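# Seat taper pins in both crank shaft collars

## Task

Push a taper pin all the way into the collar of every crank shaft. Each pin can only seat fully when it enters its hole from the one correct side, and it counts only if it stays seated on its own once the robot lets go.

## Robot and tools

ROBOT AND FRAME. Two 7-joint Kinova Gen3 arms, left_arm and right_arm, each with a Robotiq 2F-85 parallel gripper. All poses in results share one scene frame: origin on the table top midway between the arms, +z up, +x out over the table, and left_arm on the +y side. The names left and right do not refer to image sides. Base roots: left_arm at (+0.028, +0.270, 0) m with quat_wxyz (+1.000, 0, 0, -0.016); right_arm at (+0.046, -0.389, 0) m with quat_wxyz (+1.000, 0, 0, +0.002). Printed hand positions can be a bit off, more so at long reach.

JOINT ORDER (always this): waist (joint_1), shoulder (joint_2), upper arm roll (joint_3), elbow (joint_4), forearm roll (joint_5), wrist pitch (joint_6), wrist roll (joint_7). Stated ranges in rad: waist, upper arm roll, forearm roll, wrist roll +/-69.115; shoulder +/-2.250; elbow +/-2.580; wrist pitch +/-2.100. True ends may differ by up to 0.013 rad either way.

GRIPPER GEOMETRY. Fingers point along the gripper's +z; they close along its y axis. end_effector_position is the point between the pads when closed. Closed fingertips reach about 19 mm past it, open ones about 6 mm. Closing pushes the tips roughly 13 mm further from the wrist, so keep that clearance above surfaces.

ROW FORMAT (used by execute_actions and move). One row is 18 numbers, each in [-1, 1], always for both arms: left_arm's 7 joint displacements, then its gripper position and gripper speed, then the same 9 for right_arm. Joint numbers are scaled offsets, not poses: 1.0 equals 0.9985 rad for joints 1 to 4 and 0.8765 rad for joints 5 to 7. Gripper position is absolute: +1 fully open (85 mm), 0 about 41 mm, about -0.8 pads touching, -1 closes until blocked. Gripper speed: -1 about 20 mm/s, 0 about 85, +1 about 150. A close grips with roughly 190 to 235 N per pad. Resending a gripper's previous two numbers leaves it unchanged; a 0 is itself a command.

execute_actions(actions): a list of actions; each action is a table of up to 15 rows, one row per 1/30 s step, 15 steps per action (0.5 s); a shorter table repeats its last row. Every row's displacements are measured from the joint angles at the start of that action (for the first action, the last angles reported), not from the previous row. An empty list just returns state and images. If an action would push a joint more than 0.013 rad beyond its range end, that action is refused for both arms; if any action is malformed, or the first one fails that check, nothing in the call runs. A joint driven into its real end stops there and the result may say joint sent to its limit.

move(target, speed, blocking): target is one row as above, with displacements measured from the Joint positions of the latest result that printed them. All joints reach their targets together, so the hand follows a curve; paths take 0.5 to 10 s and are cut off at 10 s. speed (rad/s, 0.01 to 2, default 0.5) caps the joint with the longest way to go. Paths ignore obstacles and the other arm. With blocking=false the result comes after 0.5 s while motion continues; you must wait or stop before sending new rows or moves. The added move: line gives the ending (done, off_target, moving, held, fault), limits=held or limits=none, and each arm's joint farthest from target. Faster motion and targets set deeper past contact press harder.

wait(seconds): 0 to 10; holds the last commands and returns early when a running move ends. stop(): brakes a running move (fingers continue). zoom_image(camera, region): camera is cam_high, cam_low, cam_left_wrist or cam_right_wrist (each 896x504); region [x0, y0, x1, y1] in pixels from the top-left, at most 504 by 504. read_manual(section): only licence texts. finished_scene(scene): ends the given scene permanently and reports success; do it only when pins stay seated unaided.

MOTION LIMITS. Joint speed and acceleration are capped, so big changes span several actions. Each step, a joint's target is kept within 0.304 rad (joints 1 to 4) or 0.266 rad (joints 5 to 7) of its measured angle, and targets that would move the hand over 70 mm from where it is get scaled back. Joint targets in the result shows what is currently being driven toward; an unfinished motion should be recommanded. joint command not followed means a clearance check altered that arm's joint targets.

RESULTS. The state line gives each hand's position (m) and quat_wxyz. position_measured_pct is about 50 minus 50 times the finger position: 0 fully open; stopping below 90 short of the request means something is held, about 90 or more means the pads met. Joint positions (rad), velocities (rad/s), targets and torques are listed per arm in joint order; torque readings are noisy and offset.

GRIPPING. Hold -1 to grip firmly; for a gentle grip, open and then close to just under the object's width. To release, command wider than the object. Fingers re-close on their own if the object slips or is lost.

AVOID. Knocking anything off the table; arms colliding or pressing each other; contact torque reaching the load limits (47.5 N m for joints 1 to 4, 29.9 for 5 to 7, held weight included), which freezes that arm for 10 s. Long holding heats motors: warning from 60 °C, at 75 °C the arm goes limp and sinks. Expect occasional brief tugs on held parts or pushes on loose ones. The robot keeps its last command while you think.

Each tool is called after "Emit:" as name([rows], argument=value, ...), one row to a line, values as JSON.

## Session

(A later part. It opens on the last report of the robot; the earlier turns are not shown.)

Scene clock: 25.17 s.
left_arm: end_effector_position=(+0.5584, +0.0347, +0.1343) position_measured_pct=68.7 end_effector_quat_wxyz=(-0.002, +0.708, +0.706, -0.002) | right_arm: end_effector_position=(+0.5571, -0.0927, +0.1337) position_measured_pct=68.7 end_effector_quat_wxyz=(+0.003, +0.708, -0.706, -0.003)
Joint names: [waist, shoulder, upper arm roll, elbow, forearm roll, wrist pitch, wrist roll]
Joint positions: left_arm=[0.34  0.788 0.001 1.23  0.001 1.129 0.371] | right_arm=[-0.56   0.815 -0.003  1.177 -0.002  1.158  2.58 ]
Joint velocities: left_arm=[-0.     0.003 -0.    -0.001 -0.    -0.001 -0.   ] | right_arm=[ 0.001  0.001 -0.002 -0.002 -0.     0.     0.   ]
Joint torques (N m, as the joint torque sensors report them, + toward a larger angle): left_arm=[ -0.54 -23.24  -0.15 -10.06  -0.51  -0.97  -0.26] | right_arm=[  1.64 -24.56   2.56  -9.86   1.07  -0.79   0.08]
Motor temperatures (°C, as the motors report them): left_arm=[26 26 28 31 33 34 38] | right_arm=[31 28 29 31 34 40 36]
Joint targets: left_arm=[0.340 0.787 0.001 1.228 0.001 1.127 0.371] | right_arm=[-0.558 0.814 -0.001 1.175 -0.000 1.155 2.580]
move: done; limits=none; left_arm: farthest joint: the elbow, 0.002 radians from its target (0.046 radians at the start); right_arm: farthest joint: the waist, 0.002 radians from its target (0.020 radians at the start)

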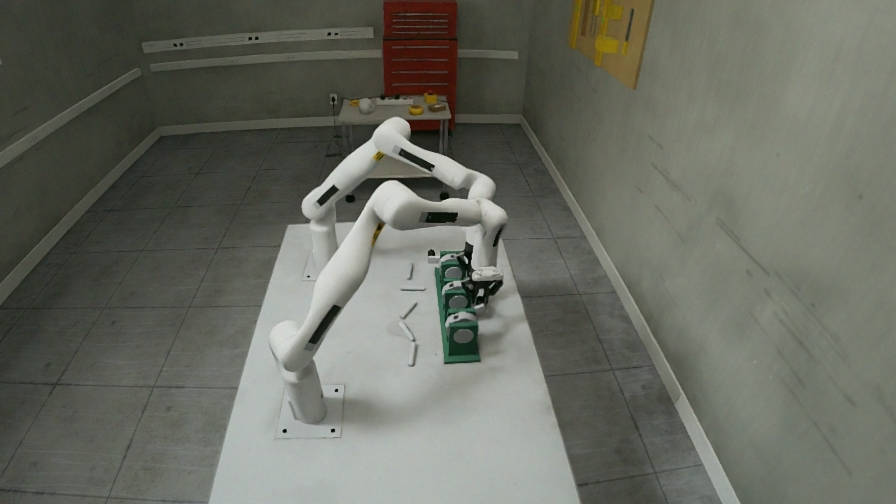

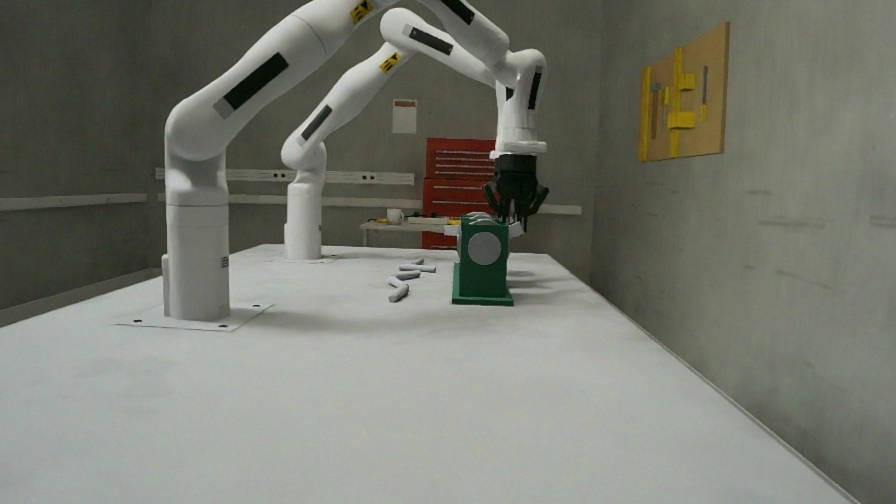

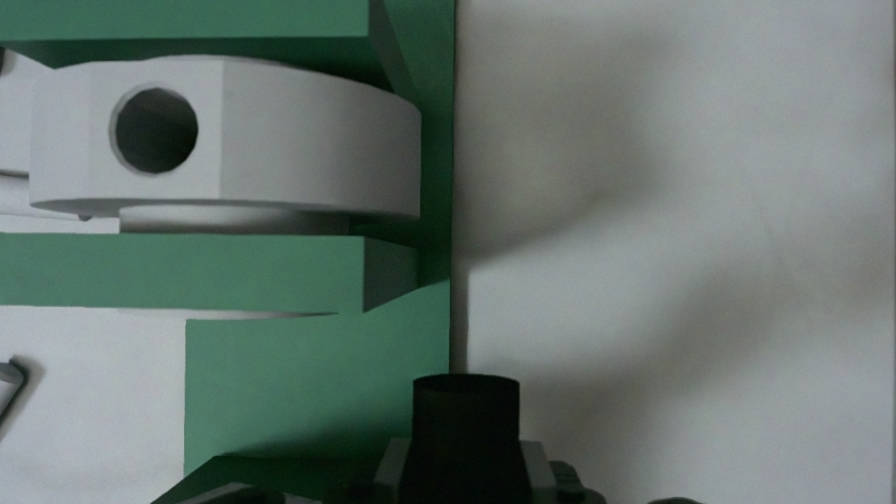

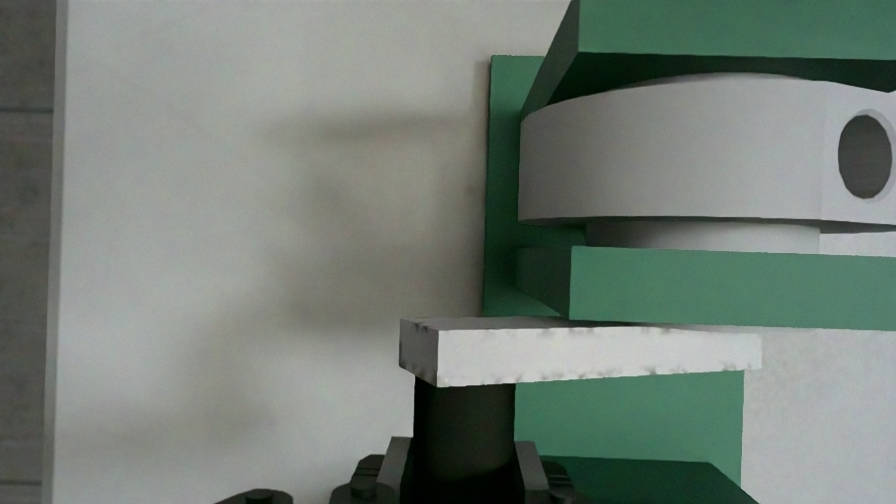

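Emit:
move(target=[-0.0024,0.040,0,0.022,0,-0.0753,-0.002,-0.45,0, 0.0045,0.038,0.002,0.022,0.002,-0.0764,0.002,-0.45,0], speed=0.1)

Emit:
zoom_image(camera="cam_low", region=[420, 180, 580, 300])

Scene clock: 27.73 s.
left_arm: end_effector_position=(+0.5645, +0.0347, +0.1064) position_measured_pct=68.7 end_effector_quat_wxyz=(+0.002, +0.708, +0.707, +0.000) | right_arm: end_effector_position=(+0.5630, -0.0927, +0.1057) position_measured_pct=68.7 end_effector_quat_wxyz=(-0.001, +0.707, -0.707, -0.001)
Joint names: [waist, shoulder, upper arm roll, elbow, forearm roll, wrist pitch, wrist roll]
Joint positions: left_arm=[0.337 0.826 0.001 1.25  0.001 1.061 0.369] | right_arm=[-0.556  0.852 -0.002  1.199 -0.001  1.091  2.582]
Joint velocities: left_arm=[ 0.     0.001 -0.001 -0.     0.     0.001  0.   ] | right_arm=[-0.    -0.002 -0.001  0.    -0.    -0.     0.   ]
Joint torques (N m, as the joint torque sensors report them, + toward a larger angle): left_arm=[  0.15 -22.08   0.7   -6.71   0.49   0.58  -0.05] | right_arm=[  0.56 -23.45   1.26  -7.41   0.34   0.    -0.09]
Motor temperatures (°C, as the motors report them): left_arm=[26 26 28 31 33 34 38] | right_arm=[31 28 29 31 34 40 36]
Joint targets: left_arm=[0.338 0.828 0.001 1.252 0.001 1.063 0.369] | right_arm=[-0.555 0.853 -0.001 1.199 -0.001 1.091 2.582]
move: done; limits=none; left_arm: farthest joint: the shoulder, 0.002 radians from its target (0.040 radians at the start); right_arm: farthest joint: the waist, 0.001 radians from its target (0.004 radians at the start)

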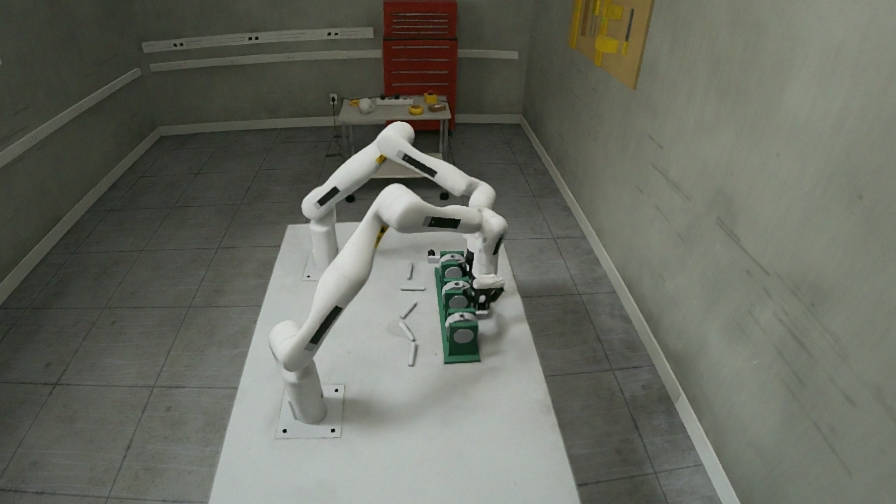

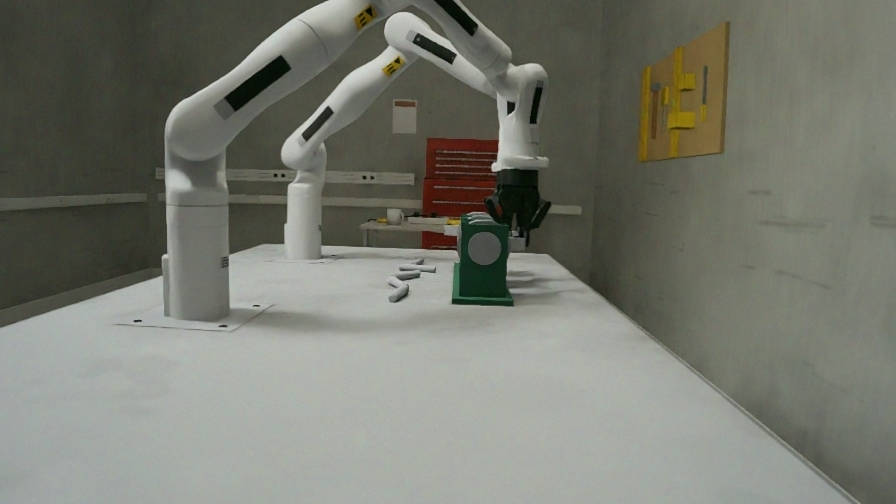

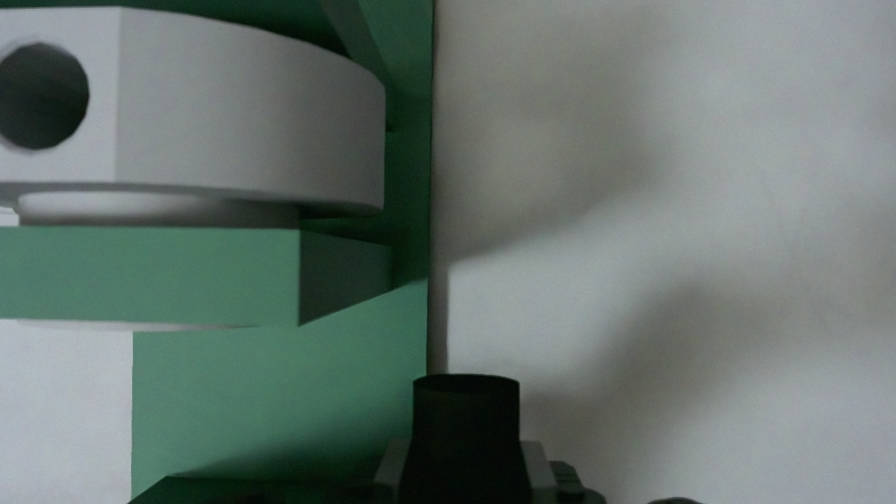

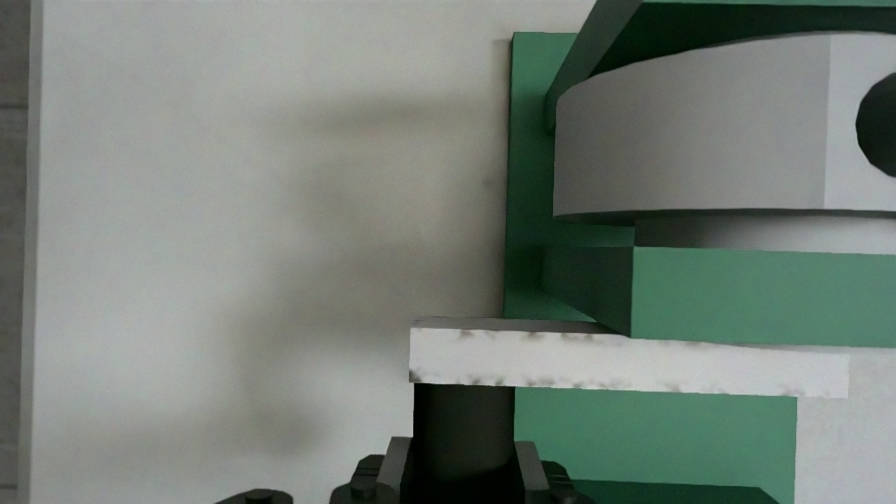

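Region (420, 180, 580, 300) of cam_low's 896x504 image, scaled by 3.150, with more detail than that image has; it fills the top 378 rows of this view, and the rest is white.

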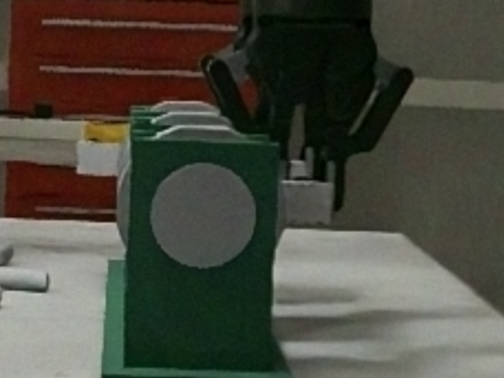

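Emit:
move(target=[0,0,0,0,0,0,0,0,1, 0,0,0,0,0,0,0,0,1])

Emit:
move(target=[0,-0.097,0,-0.16,0,0.292,0,0,1, 0,-0.097,0,-0.16,0,0.292,-0.2,0,1], speed=0.5)

Scene clock: 31.67 s.
left_arm: end_effector_position=(+0.5645, +0.0347, +0.1064) position_measured_pct=50.0 end_effector_quat_wxyz=(+0.002, +0.708, +0.707, +0.000) | right_arm: end_effector_position=(+0.5630, -0.0927, +0.1057) position_measured_pct=50.0 end_effector_quat_wxyz=(-0.001, +0.707, -0.707, -0.001)
Joint names: [waist, shoulder, upper arm roll, elbow, forearm roll, wrist pitch, wrist roll]
Joint positions: left_arm=[0.337 0.826 0.001 1.25  0.001 1.061 0.369] | right_arm=[-0.556  0.852 -0.002  1.199 -0.001  1.091  2.582]
Joint velocities: left_arm=[ 0.    -0.    -0.     0.001  0.     0.    -0.   ] | right_arm=[ 0.    -0.     0.     0.     0.     0.001  0.   ]
Joint torques (N m, as the joint torque sensors report them, + toward a larger angle): left_arm=[ -0.17 -23.19   0.18  -8.06   0.05   0.14  -0.24] | right_arm=[  0.06 -24.26   0.49  -7.75   0.19   0.53  -0.06]
Motor temperatures (°C, as the motors report them): left_arm=[26 27 28 31 33 34 38] | right_arm=[31 28 29 31 34 40 36]
Joint targets: left_arm=[0.337 0.826 0.001 1.250 0.001 1.061 0.369] | right_arm=[-0.556 0.852 -0.002 1.199 -0.001 1.091 2.582]
move: done; limits=none; left_arm: farthest joint: the waist, 0.000 radians from its target (0.000 radians at the start); right_arm: farthest joint: the waist, 0.000 radians from its target (0.000 radians at the start)

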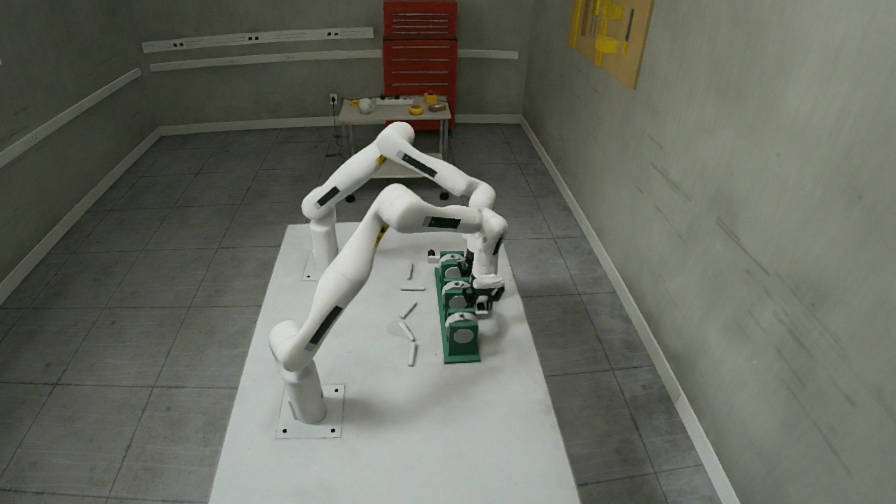

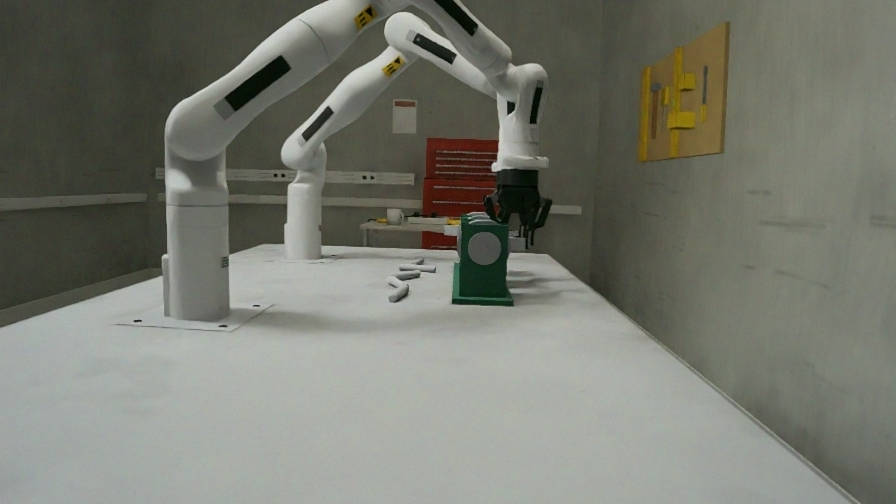

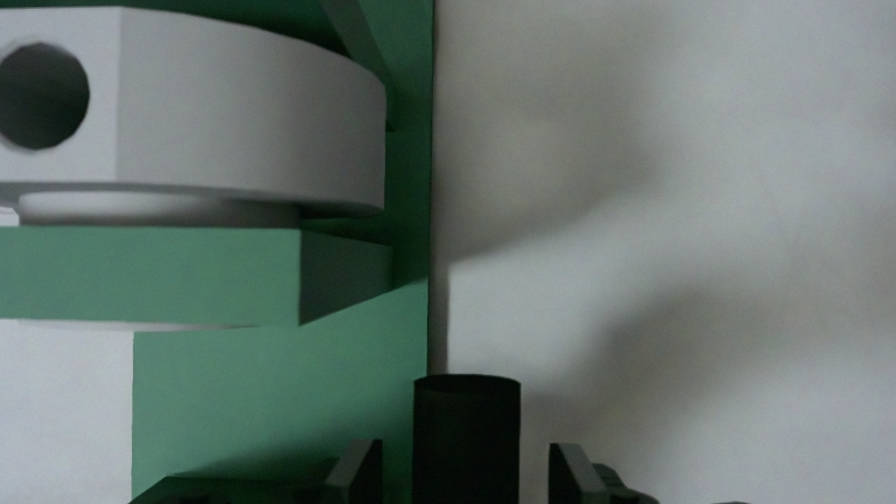

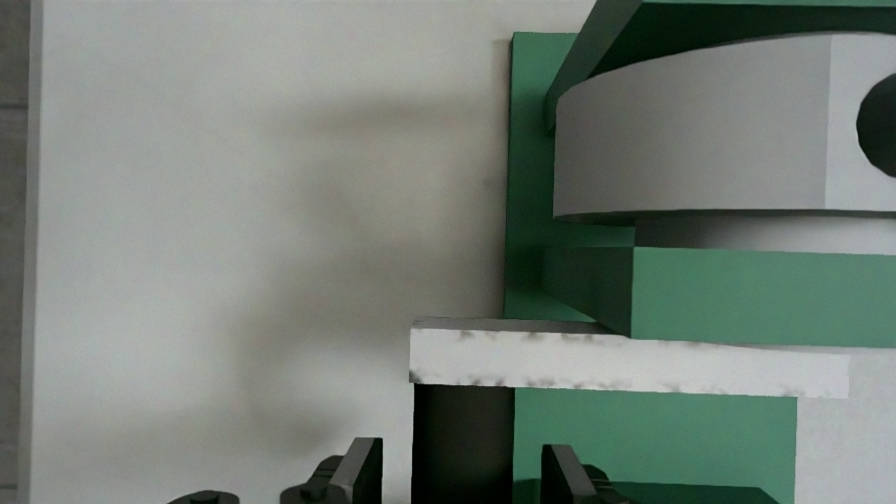

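Scene clock: 32.57 s.
left_arm: end_effector_position=(+0.5653, +0.0344, +0.2097) position_measured_pct=50.0 end_effector_quat_wxyz=(+0.002, +0.708, +0.707, +0.000) | right_arm: end_effector_position=(+0.5627, -0.0929, +0.2105) position_measured_pct=50.0 end_effector_quat_wxyz=(+0.001, -0.643, +0.766, +0.001)
Joint names: [waist, shoulder, upper arm roll, elbow, forearm roll, wrist pitch, wrist roll]
Joint positions: left_arm=[0.337 0.729 0.001 1.091 0.001 1.317 0.369] | right_arm=[-0.556  0.755 -0.002  1.039 -0.001  1.347  2.407]
Joint velocities: left_arm=[-0.    -0.001 -0.003  0.     0.     0.002  0.   ] | right_arm=[-0.     0.002 -0.002 -0.002  0.    -0.001  0.   ]
Joint torques (N m, as the joint torque sensors report them, + toward a larger angle): left_arm=[ -0.56 -22.72   0.1   -8.98  -0.08  -0.18  -0.05] | right_arm=[ -0.43 -23.57   0.69  -8.67   0.28   0.23   0.01]
Motor temperatures (°C, as the motors report them): left_arm=[26 27 28 31 33 34 38] | right_arm=[31 28 29 31 34 40 36]
Joint targets: left_arm=[0.337 0.729 0.001 1.091 0.001 1.317 0.369] | right_arm=[-0.556 0.755 -0.002 1.039 -0.001 1.347 2.407]
move: done; limits=none; left_arm: farthest joint: the waist, 0.000 radians from its target (0.000 radians at the start); right_arm: farthest joint: the waist, 0.000 radians from its target (0.000 radians at the start)

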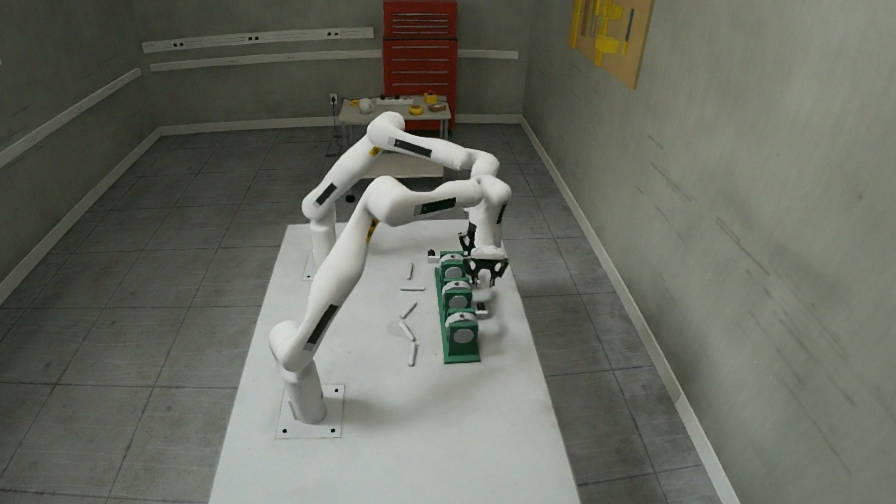

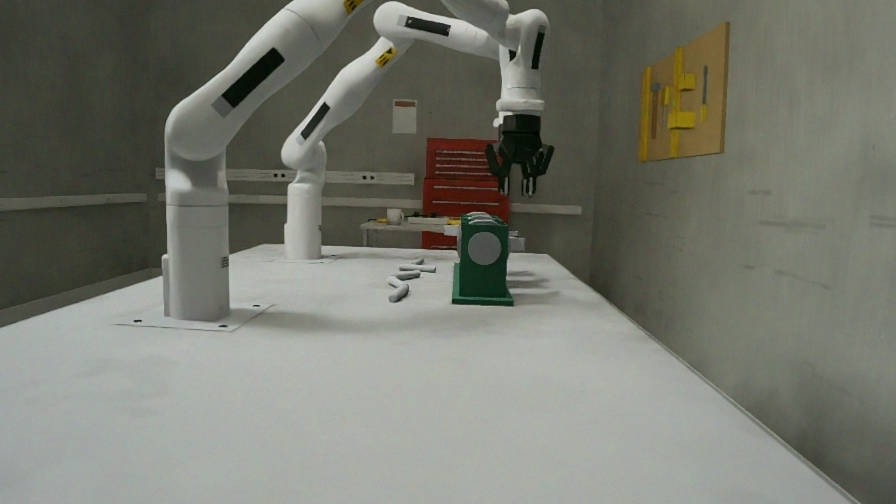

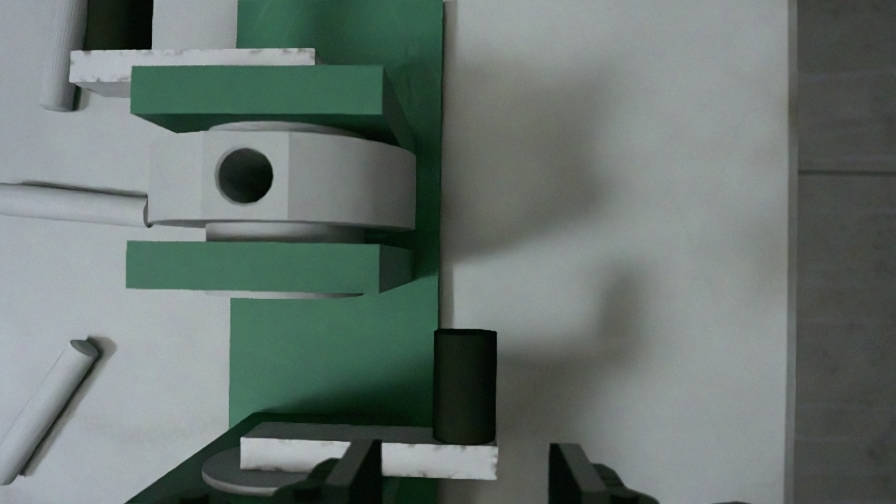

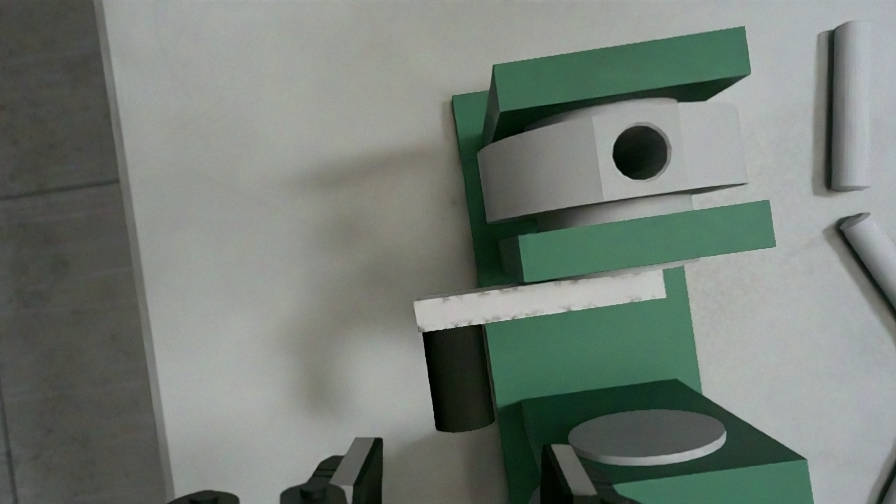

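Emit:
move(target=[-0.3841,-0.5713,0,0.9675,0,-0.4462,-0.5705,0,1, -0.4589,-0.2868,0.002,0.5574,0.001,-0.3076,-0.9686,0,1], speed=1.0)

Scene clock: 34.43 s.
left_arm: end_effector_position=(+0.3458, +0.2491, +0.1999) position_measured_pct=50.0 end_effector_quat_wxyz=(+0.000, +0.748, +0.664, -0.000) | right_arm: end_effector_position=(+0.3123, -0.0044, +0.2001) position_measured_pct=50.0 end_effector_quat_wxyz=(+0.000, -0.481, +0.877, +0.000)
Joint names: [waist, shoulder, upper arm roll, elbow, forearm roll, wrist pitch, wrist roll]
Joint positions: left_arm=[-0.046  0.159  0.001  2.057  0.001  0.926 -0.131] | right_arm=[-1.014  0.468  0.     1.595 -0.     1.077  1.558]
Joint velocities: left_arm=[-0.001 -0.002  0.    -0.     0.     0.001  0.   ] | right_arm=[-0.001  0.     0.001 -0.     0.     0.001 -0.   ]
Joint torques (N m, as the joint torque sensors report them, + toward a larger angle): left_arm=[ -0.01 -11.53   0.02  -7.39  -0.06  -0.09  -0.08] | right_arm=[ -0.43 -17.78   0.5   -7.44   0.07   0.14   0.16]
Motor temperatures (°C, as the motors report them): left_arm=[26 27 28 31 33 34 38] | right_arm=[31 28 29 31 34 40 36]
Joint targets: left_arm=[-0.046 0.159 0.001 2.057 0.001 0.926 -0.131] | right_arm=[-1.014 0.468 0.000 1.595 -0.000 1.077 1.558]
move: done; limits=none; left_arm: farthest joint: the shoulder, 0.001 radians from its target (0.571 radians at the start); right_arm: farthest joint: the waist, 0.000 radians from its target (0.458 radians at the start)

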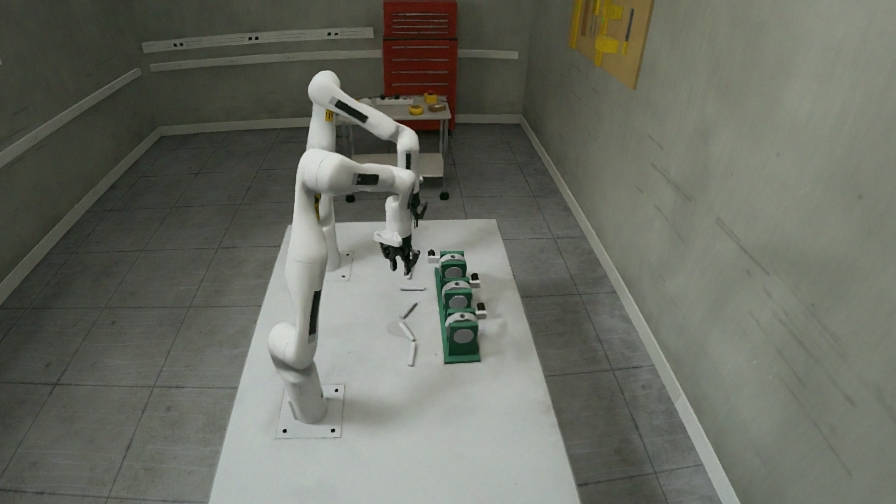

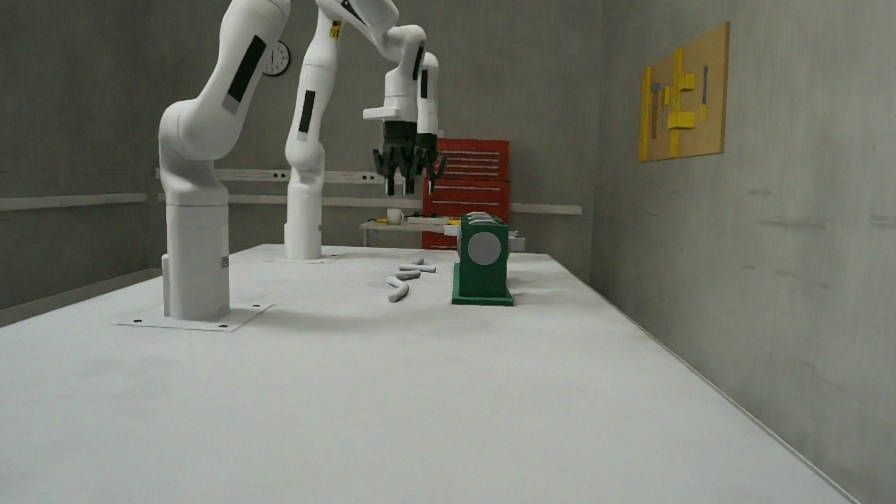

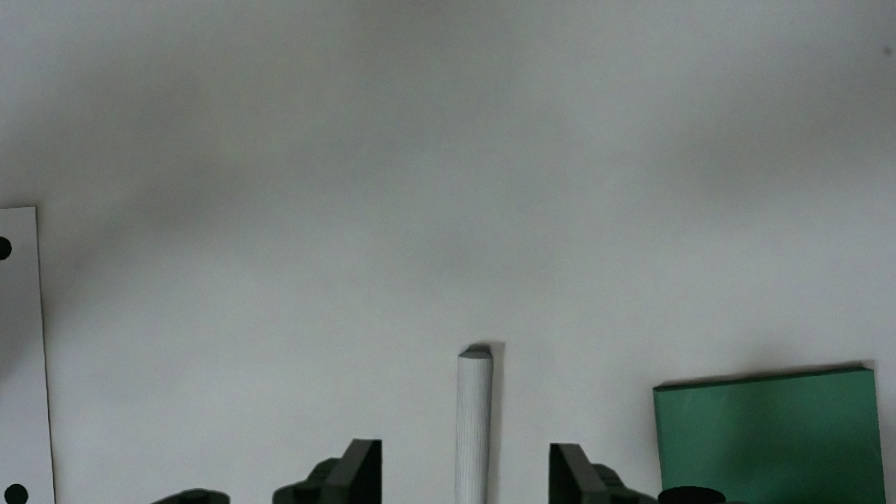

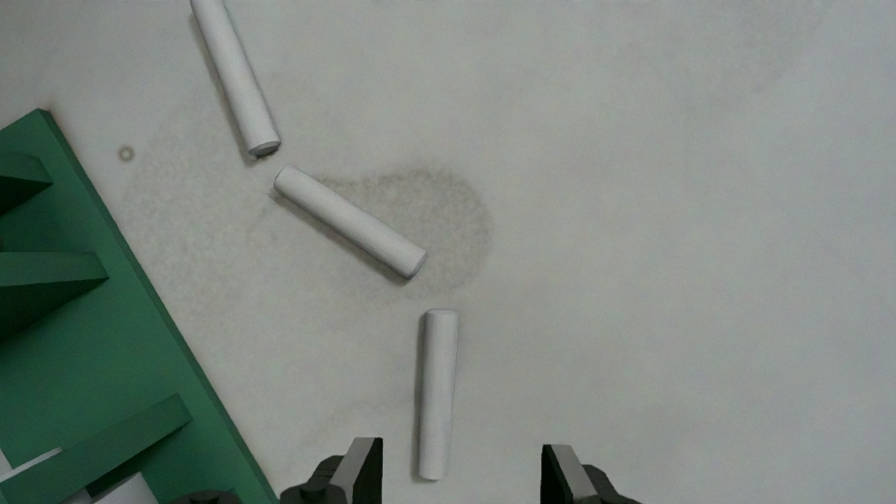

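Emit:
move(target=[0.0337,0.2972,0,0.1662,0,-0.5285,0.0388,0,1, 0.0178,0.19,0,0.1699,0,-0.4081,-0.0135,0,1], speed=0.7)

Scene clock: 36.40 s.
left_arm: end_effector_position=(+0.3529, +0.2383, +0.0701) position_measured_pct=50.0 end_effector_quat_wxyz=(+0.000, +0.747, +0.664, -0.000) | right_arm: end_effector_position=(+0.3174, -0.0118, +0.0697) position_measured_pct=50.0 end_effector_quat_wxyz=(-0.000, -0.468, +0.884, -0.000)
Joint names: [waist, shoulder, upper arm roll, elbow, forearm roll, wrist pitch, wrist roll]
Joint positions: left_arm=[-0.012  0.456  0.001  2.223  0.001  0.463 -0.097] | right_arm=[-0.997  0.658  0.     1.765 -0.     0.719  1.546]
Joint velocities: left_arm=[ 0.     0.003 -0.001  0.    -0.     0.    -0.   ] | right_arm=[ 0.     0.001 -0.002  0.     0.     0.    -0.   ]
Joint torques (N m, as the joint torque sensors report them, + toward a larger angle): left_arm=[ -0.21 -13.65  -0.18  -4.44  -0.04  -0.16  -0.07] | right_arm=[ -0.39 -18.87   0.11  -5.76   0.1    0.21   0.02]
Motor temperatures (°C, as the motors report them): left_arm=[26 27 28 31 33 34 38] | right_arm=[31 29 29 31 34 40 36]
Joint targets: left_arm=[-0.012 0.456 0.001 2.223 0.001 0.463 -0.097] | right_arm=[-0.997 0.658 0.000 1.765 -0.000 0.719 1.546]
move: done; limits=none; left_arm: farthest joint: the waist, 0.000 radians from its target (0.034 radians at the start); right_arm: farthest joint: the waist, 0.000 radians from its target (0.018 radians at the start)

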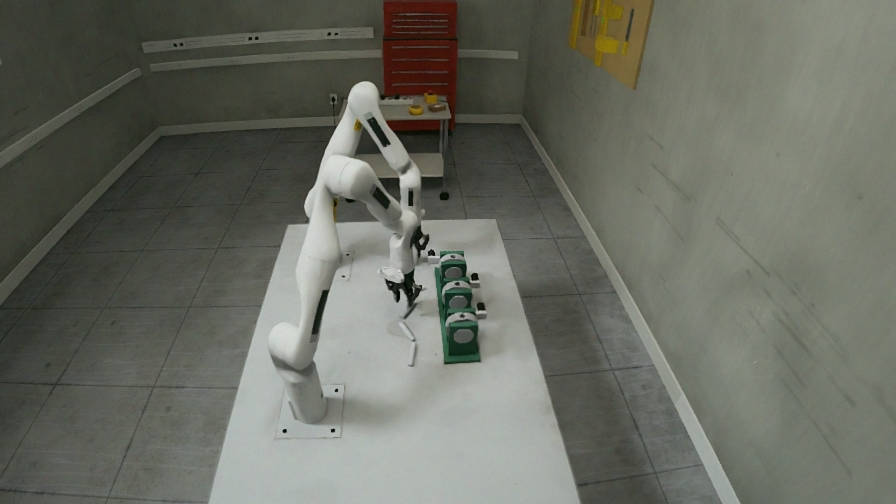

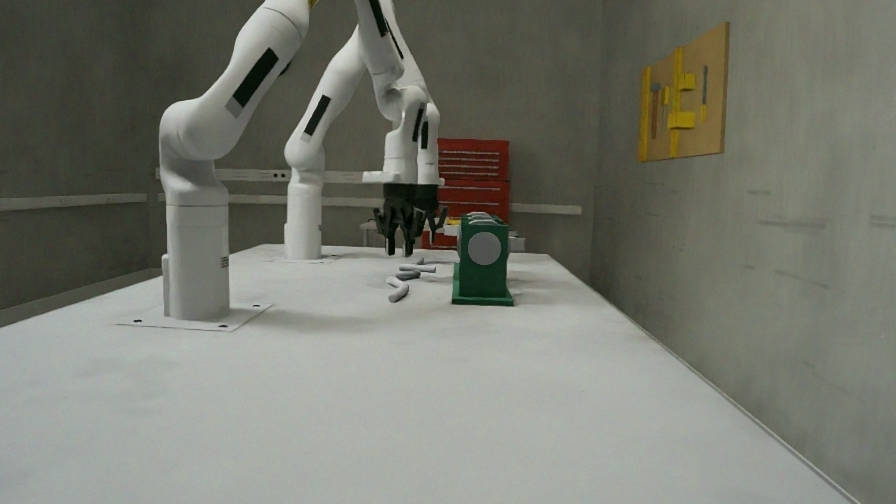

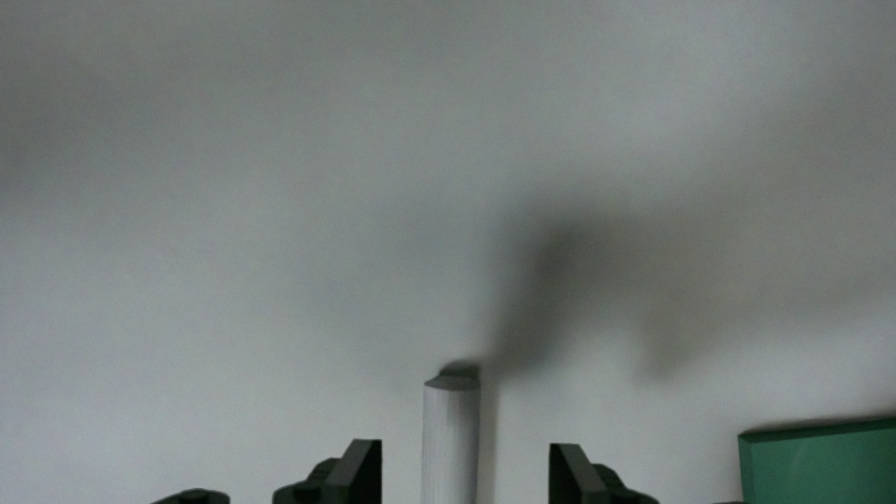

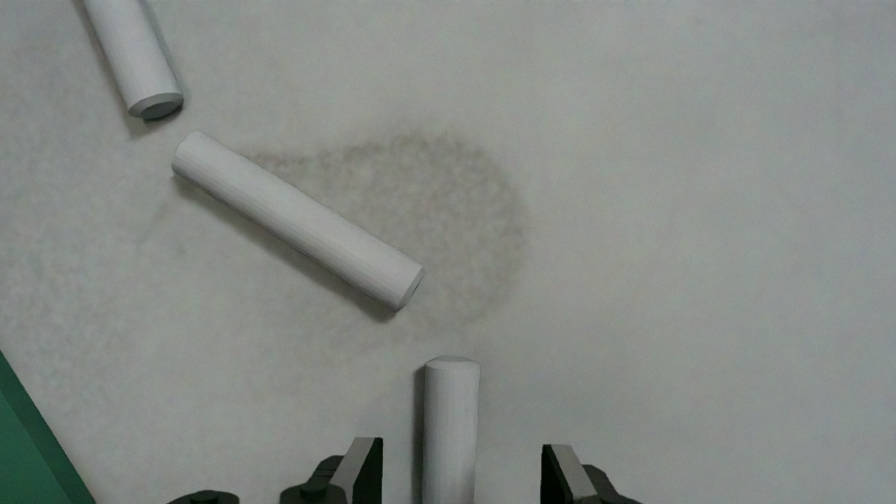

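Emit:
move(target=[0,0.1309,0,0.0495,0,-0.206,0,0,1, 0.0088,0.092,0,0.0265,0,-0.1354,0.0094,0,1], speed=0.3)

Emit:
move(target=[0,0,0,0,0,0,0,-1,0, 0,0,0,0,0,0,0,-1,0])

Scene clock: 38.20 s.
left_arm: end_effector_position=(+0.3482, +0.2384, +0.0222) position_measured_pct=50.0 end_effector_quat_wxyz=(+0.001, +0.747, +0.664, +0.000) | right_arm: end_effector_position=(+0.3208, -0.0140, +0.0220) position_measured_pct=50.0 end_effector_quat_wxyz=(-0.000, -0.468, +0.884, -0.000)
Joint names: [waist, shoulder, upper arm roll, elbow, forearm roll, wrist pitch, wrist roll]
Joint positions: left_arm=[-0.012  0.586  0.001  2.272  0.001  0.282 -0.097] | right_arm=[-0.988  0.75   0.     1.792 -0.     0.601  1.554]
Joint velocities: left_arm=[-0.     0.003  0.001  0.     0.     0.001  0.   ] | right_arm=[ 0.    -0.     0.     0.001  0.    -0.     0.   ]
Joint torques (N m, as the joint torque sensors report them, + toward a larger angle): left_arm=[ -0.27 -14.3   -0.02  -2.65   0.06   0.18  -0.18] | right_arm=[ -0.12 -19.66   0.58  -4.6    0.25   0.27   0.07]
Motor temperatures (°C, as the motors report them): left_arm=[26 27 28 31 33 34 38] | right_arm=[31 29 29 31 34 40 36]
Joint targets: left_arm=[-0.012 0.586 0.001 2.272 0.001 0.282 -0.097] | right_arm=[-0.988 0.750 0.000 1.791 -0.000 0.601 1.554]
move: done; limits=none; left_arm: farthest joint: the shoulder, 0.001 radians from its target (0.131 radians at the start); right_arm: farthest joint: the waist, 0.000 radians from its target (0.008 radians at the start)

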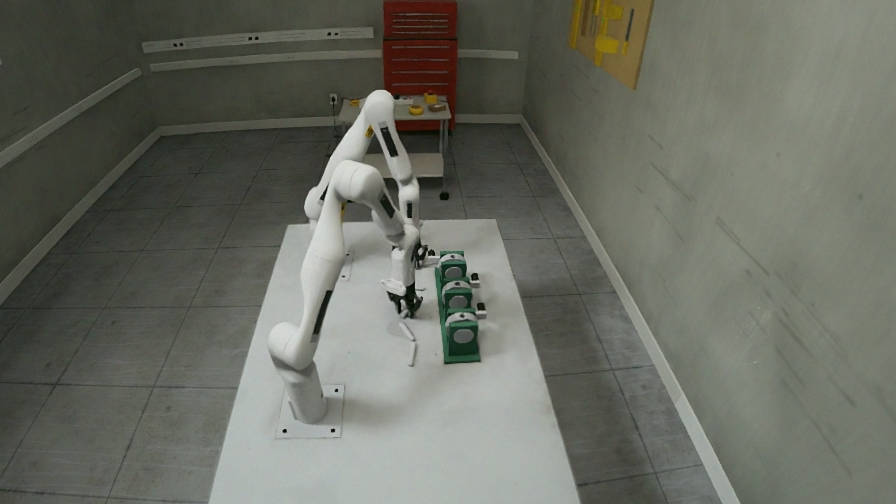

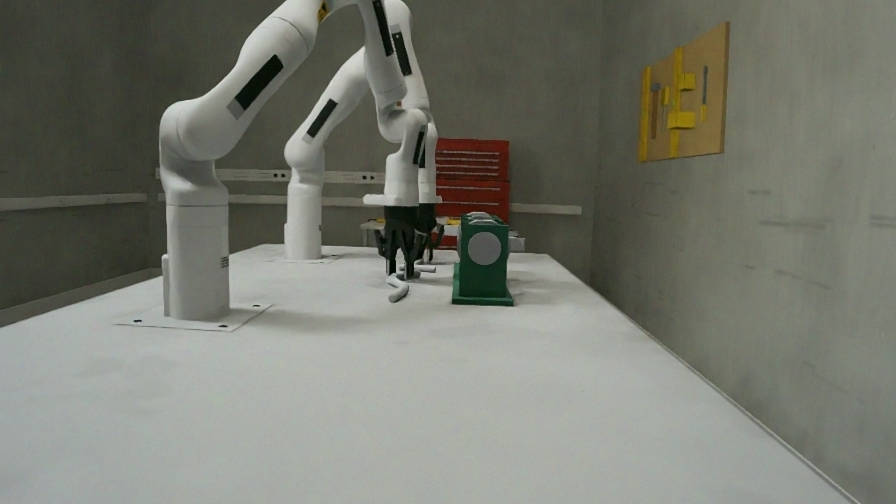

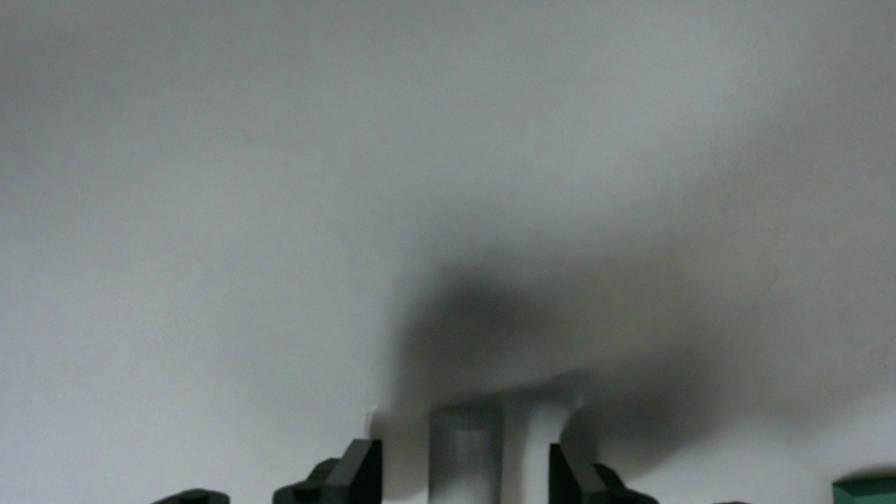

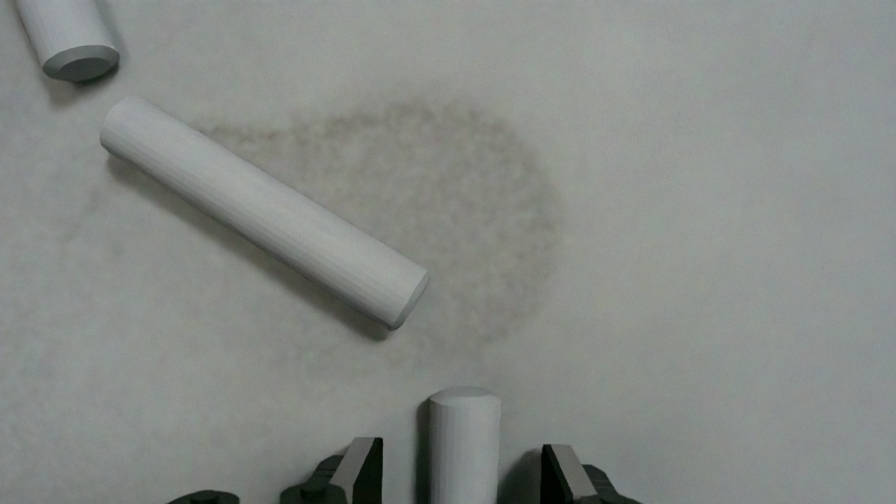

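Scene clock: 38.83 s.
left_arm: end_effector_position=(+0.3482, +0.2384, +0.0227) position_measured_pct=77.0 end_effector_quat_wxyz=(+0.001, +0.747, +0.664, +0.000) | right_arm: end_effector_position=(+0.3208, -0.0140, +0.0225) position_measured_pct=77.4 end_effector_quat_wxyz=(+0.000, -0.468, +0.884, -0.000)
Joint names: [waist, shoulder, upper arm roll, elbow, forearm roll, wrist pitch, wrist roll]
Joint positions: left_arm=[-0.012  0.585  0.001  2.272  0.     0.283 -0.097] | right_arm=[-0.988  0.749  0.     1.792 -0.     0.601  1.554]
Joint velocities: left_arm=[ 0.001  0.    -0.    -0.    -0.     0.001 -0.   ] | right_arm=[-0.     0.001  0.     0.003 -0.    -0.    -0.   ]
Joint torques (N m, as the joint torque sensors report them, + toward a larger angle): left_arm=[ -0.3  -13.14   0.12  -3.    -0.07  -0.43  -0.34] | right_arm=[  0.04 -18.71   0.97  -4.66   0.15   0.01   0.01]
Motor temperatures (°C, as the motors report them): left_arm=[26 27 28 31 33 34 38] | right_arm=[31 29 29 31 34 40 36]
Joint targets: left_arm=[-0.012 0.586 0.001 2.272 0.001 0.282 -0.097] | right_arm=[-0.988 0.750 0.000 1.792 -0.000 0.601 1.554]
move: done; limits=none; left_arm: farthest joint: the shoulder, 0.001 radians from its target (0.000 radians at the start); right_arm: farthest joint: the shoulder, 0.001 radians from its target (0.000 radians at the start)

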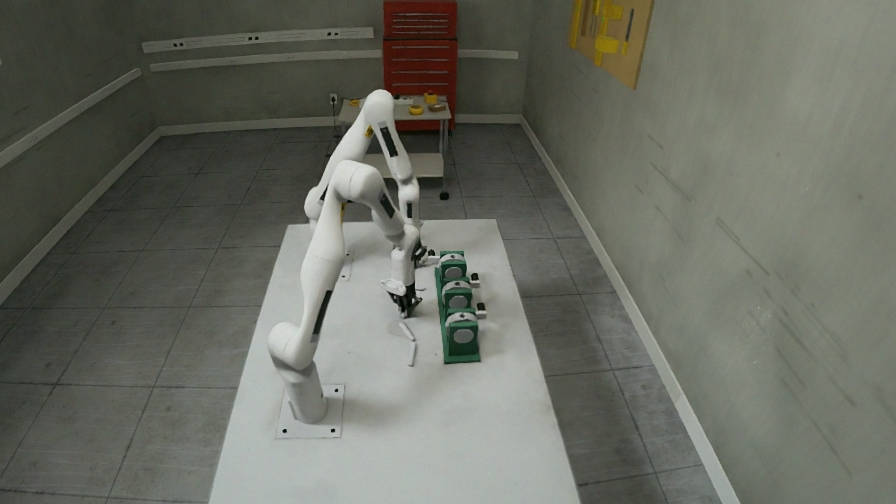

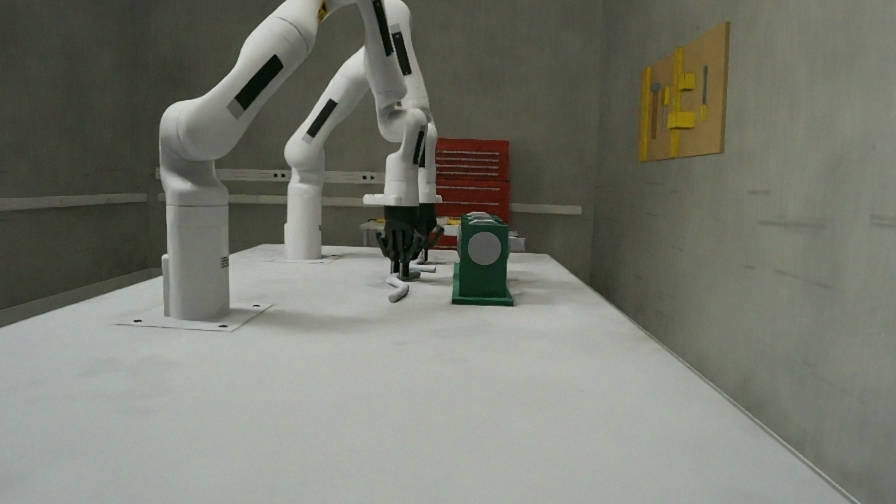

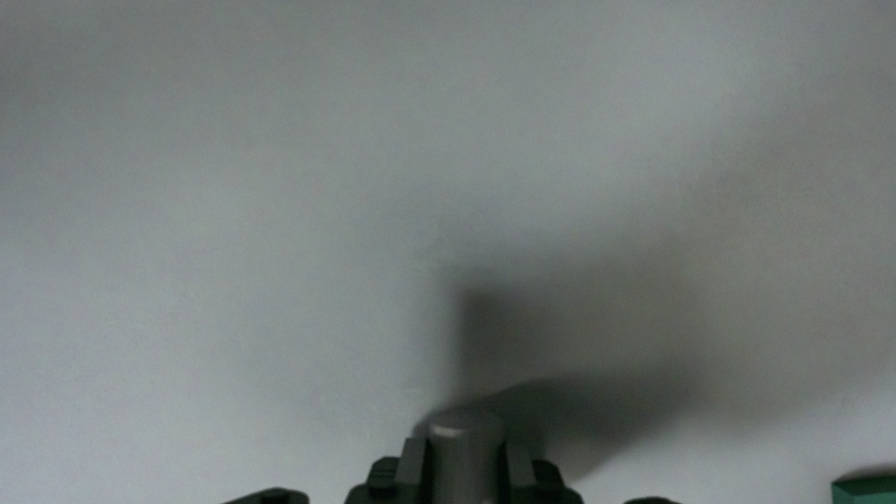

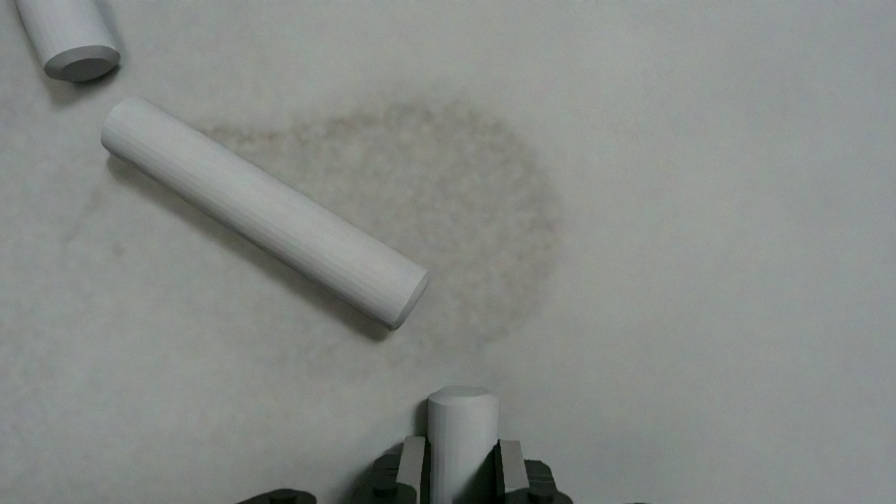

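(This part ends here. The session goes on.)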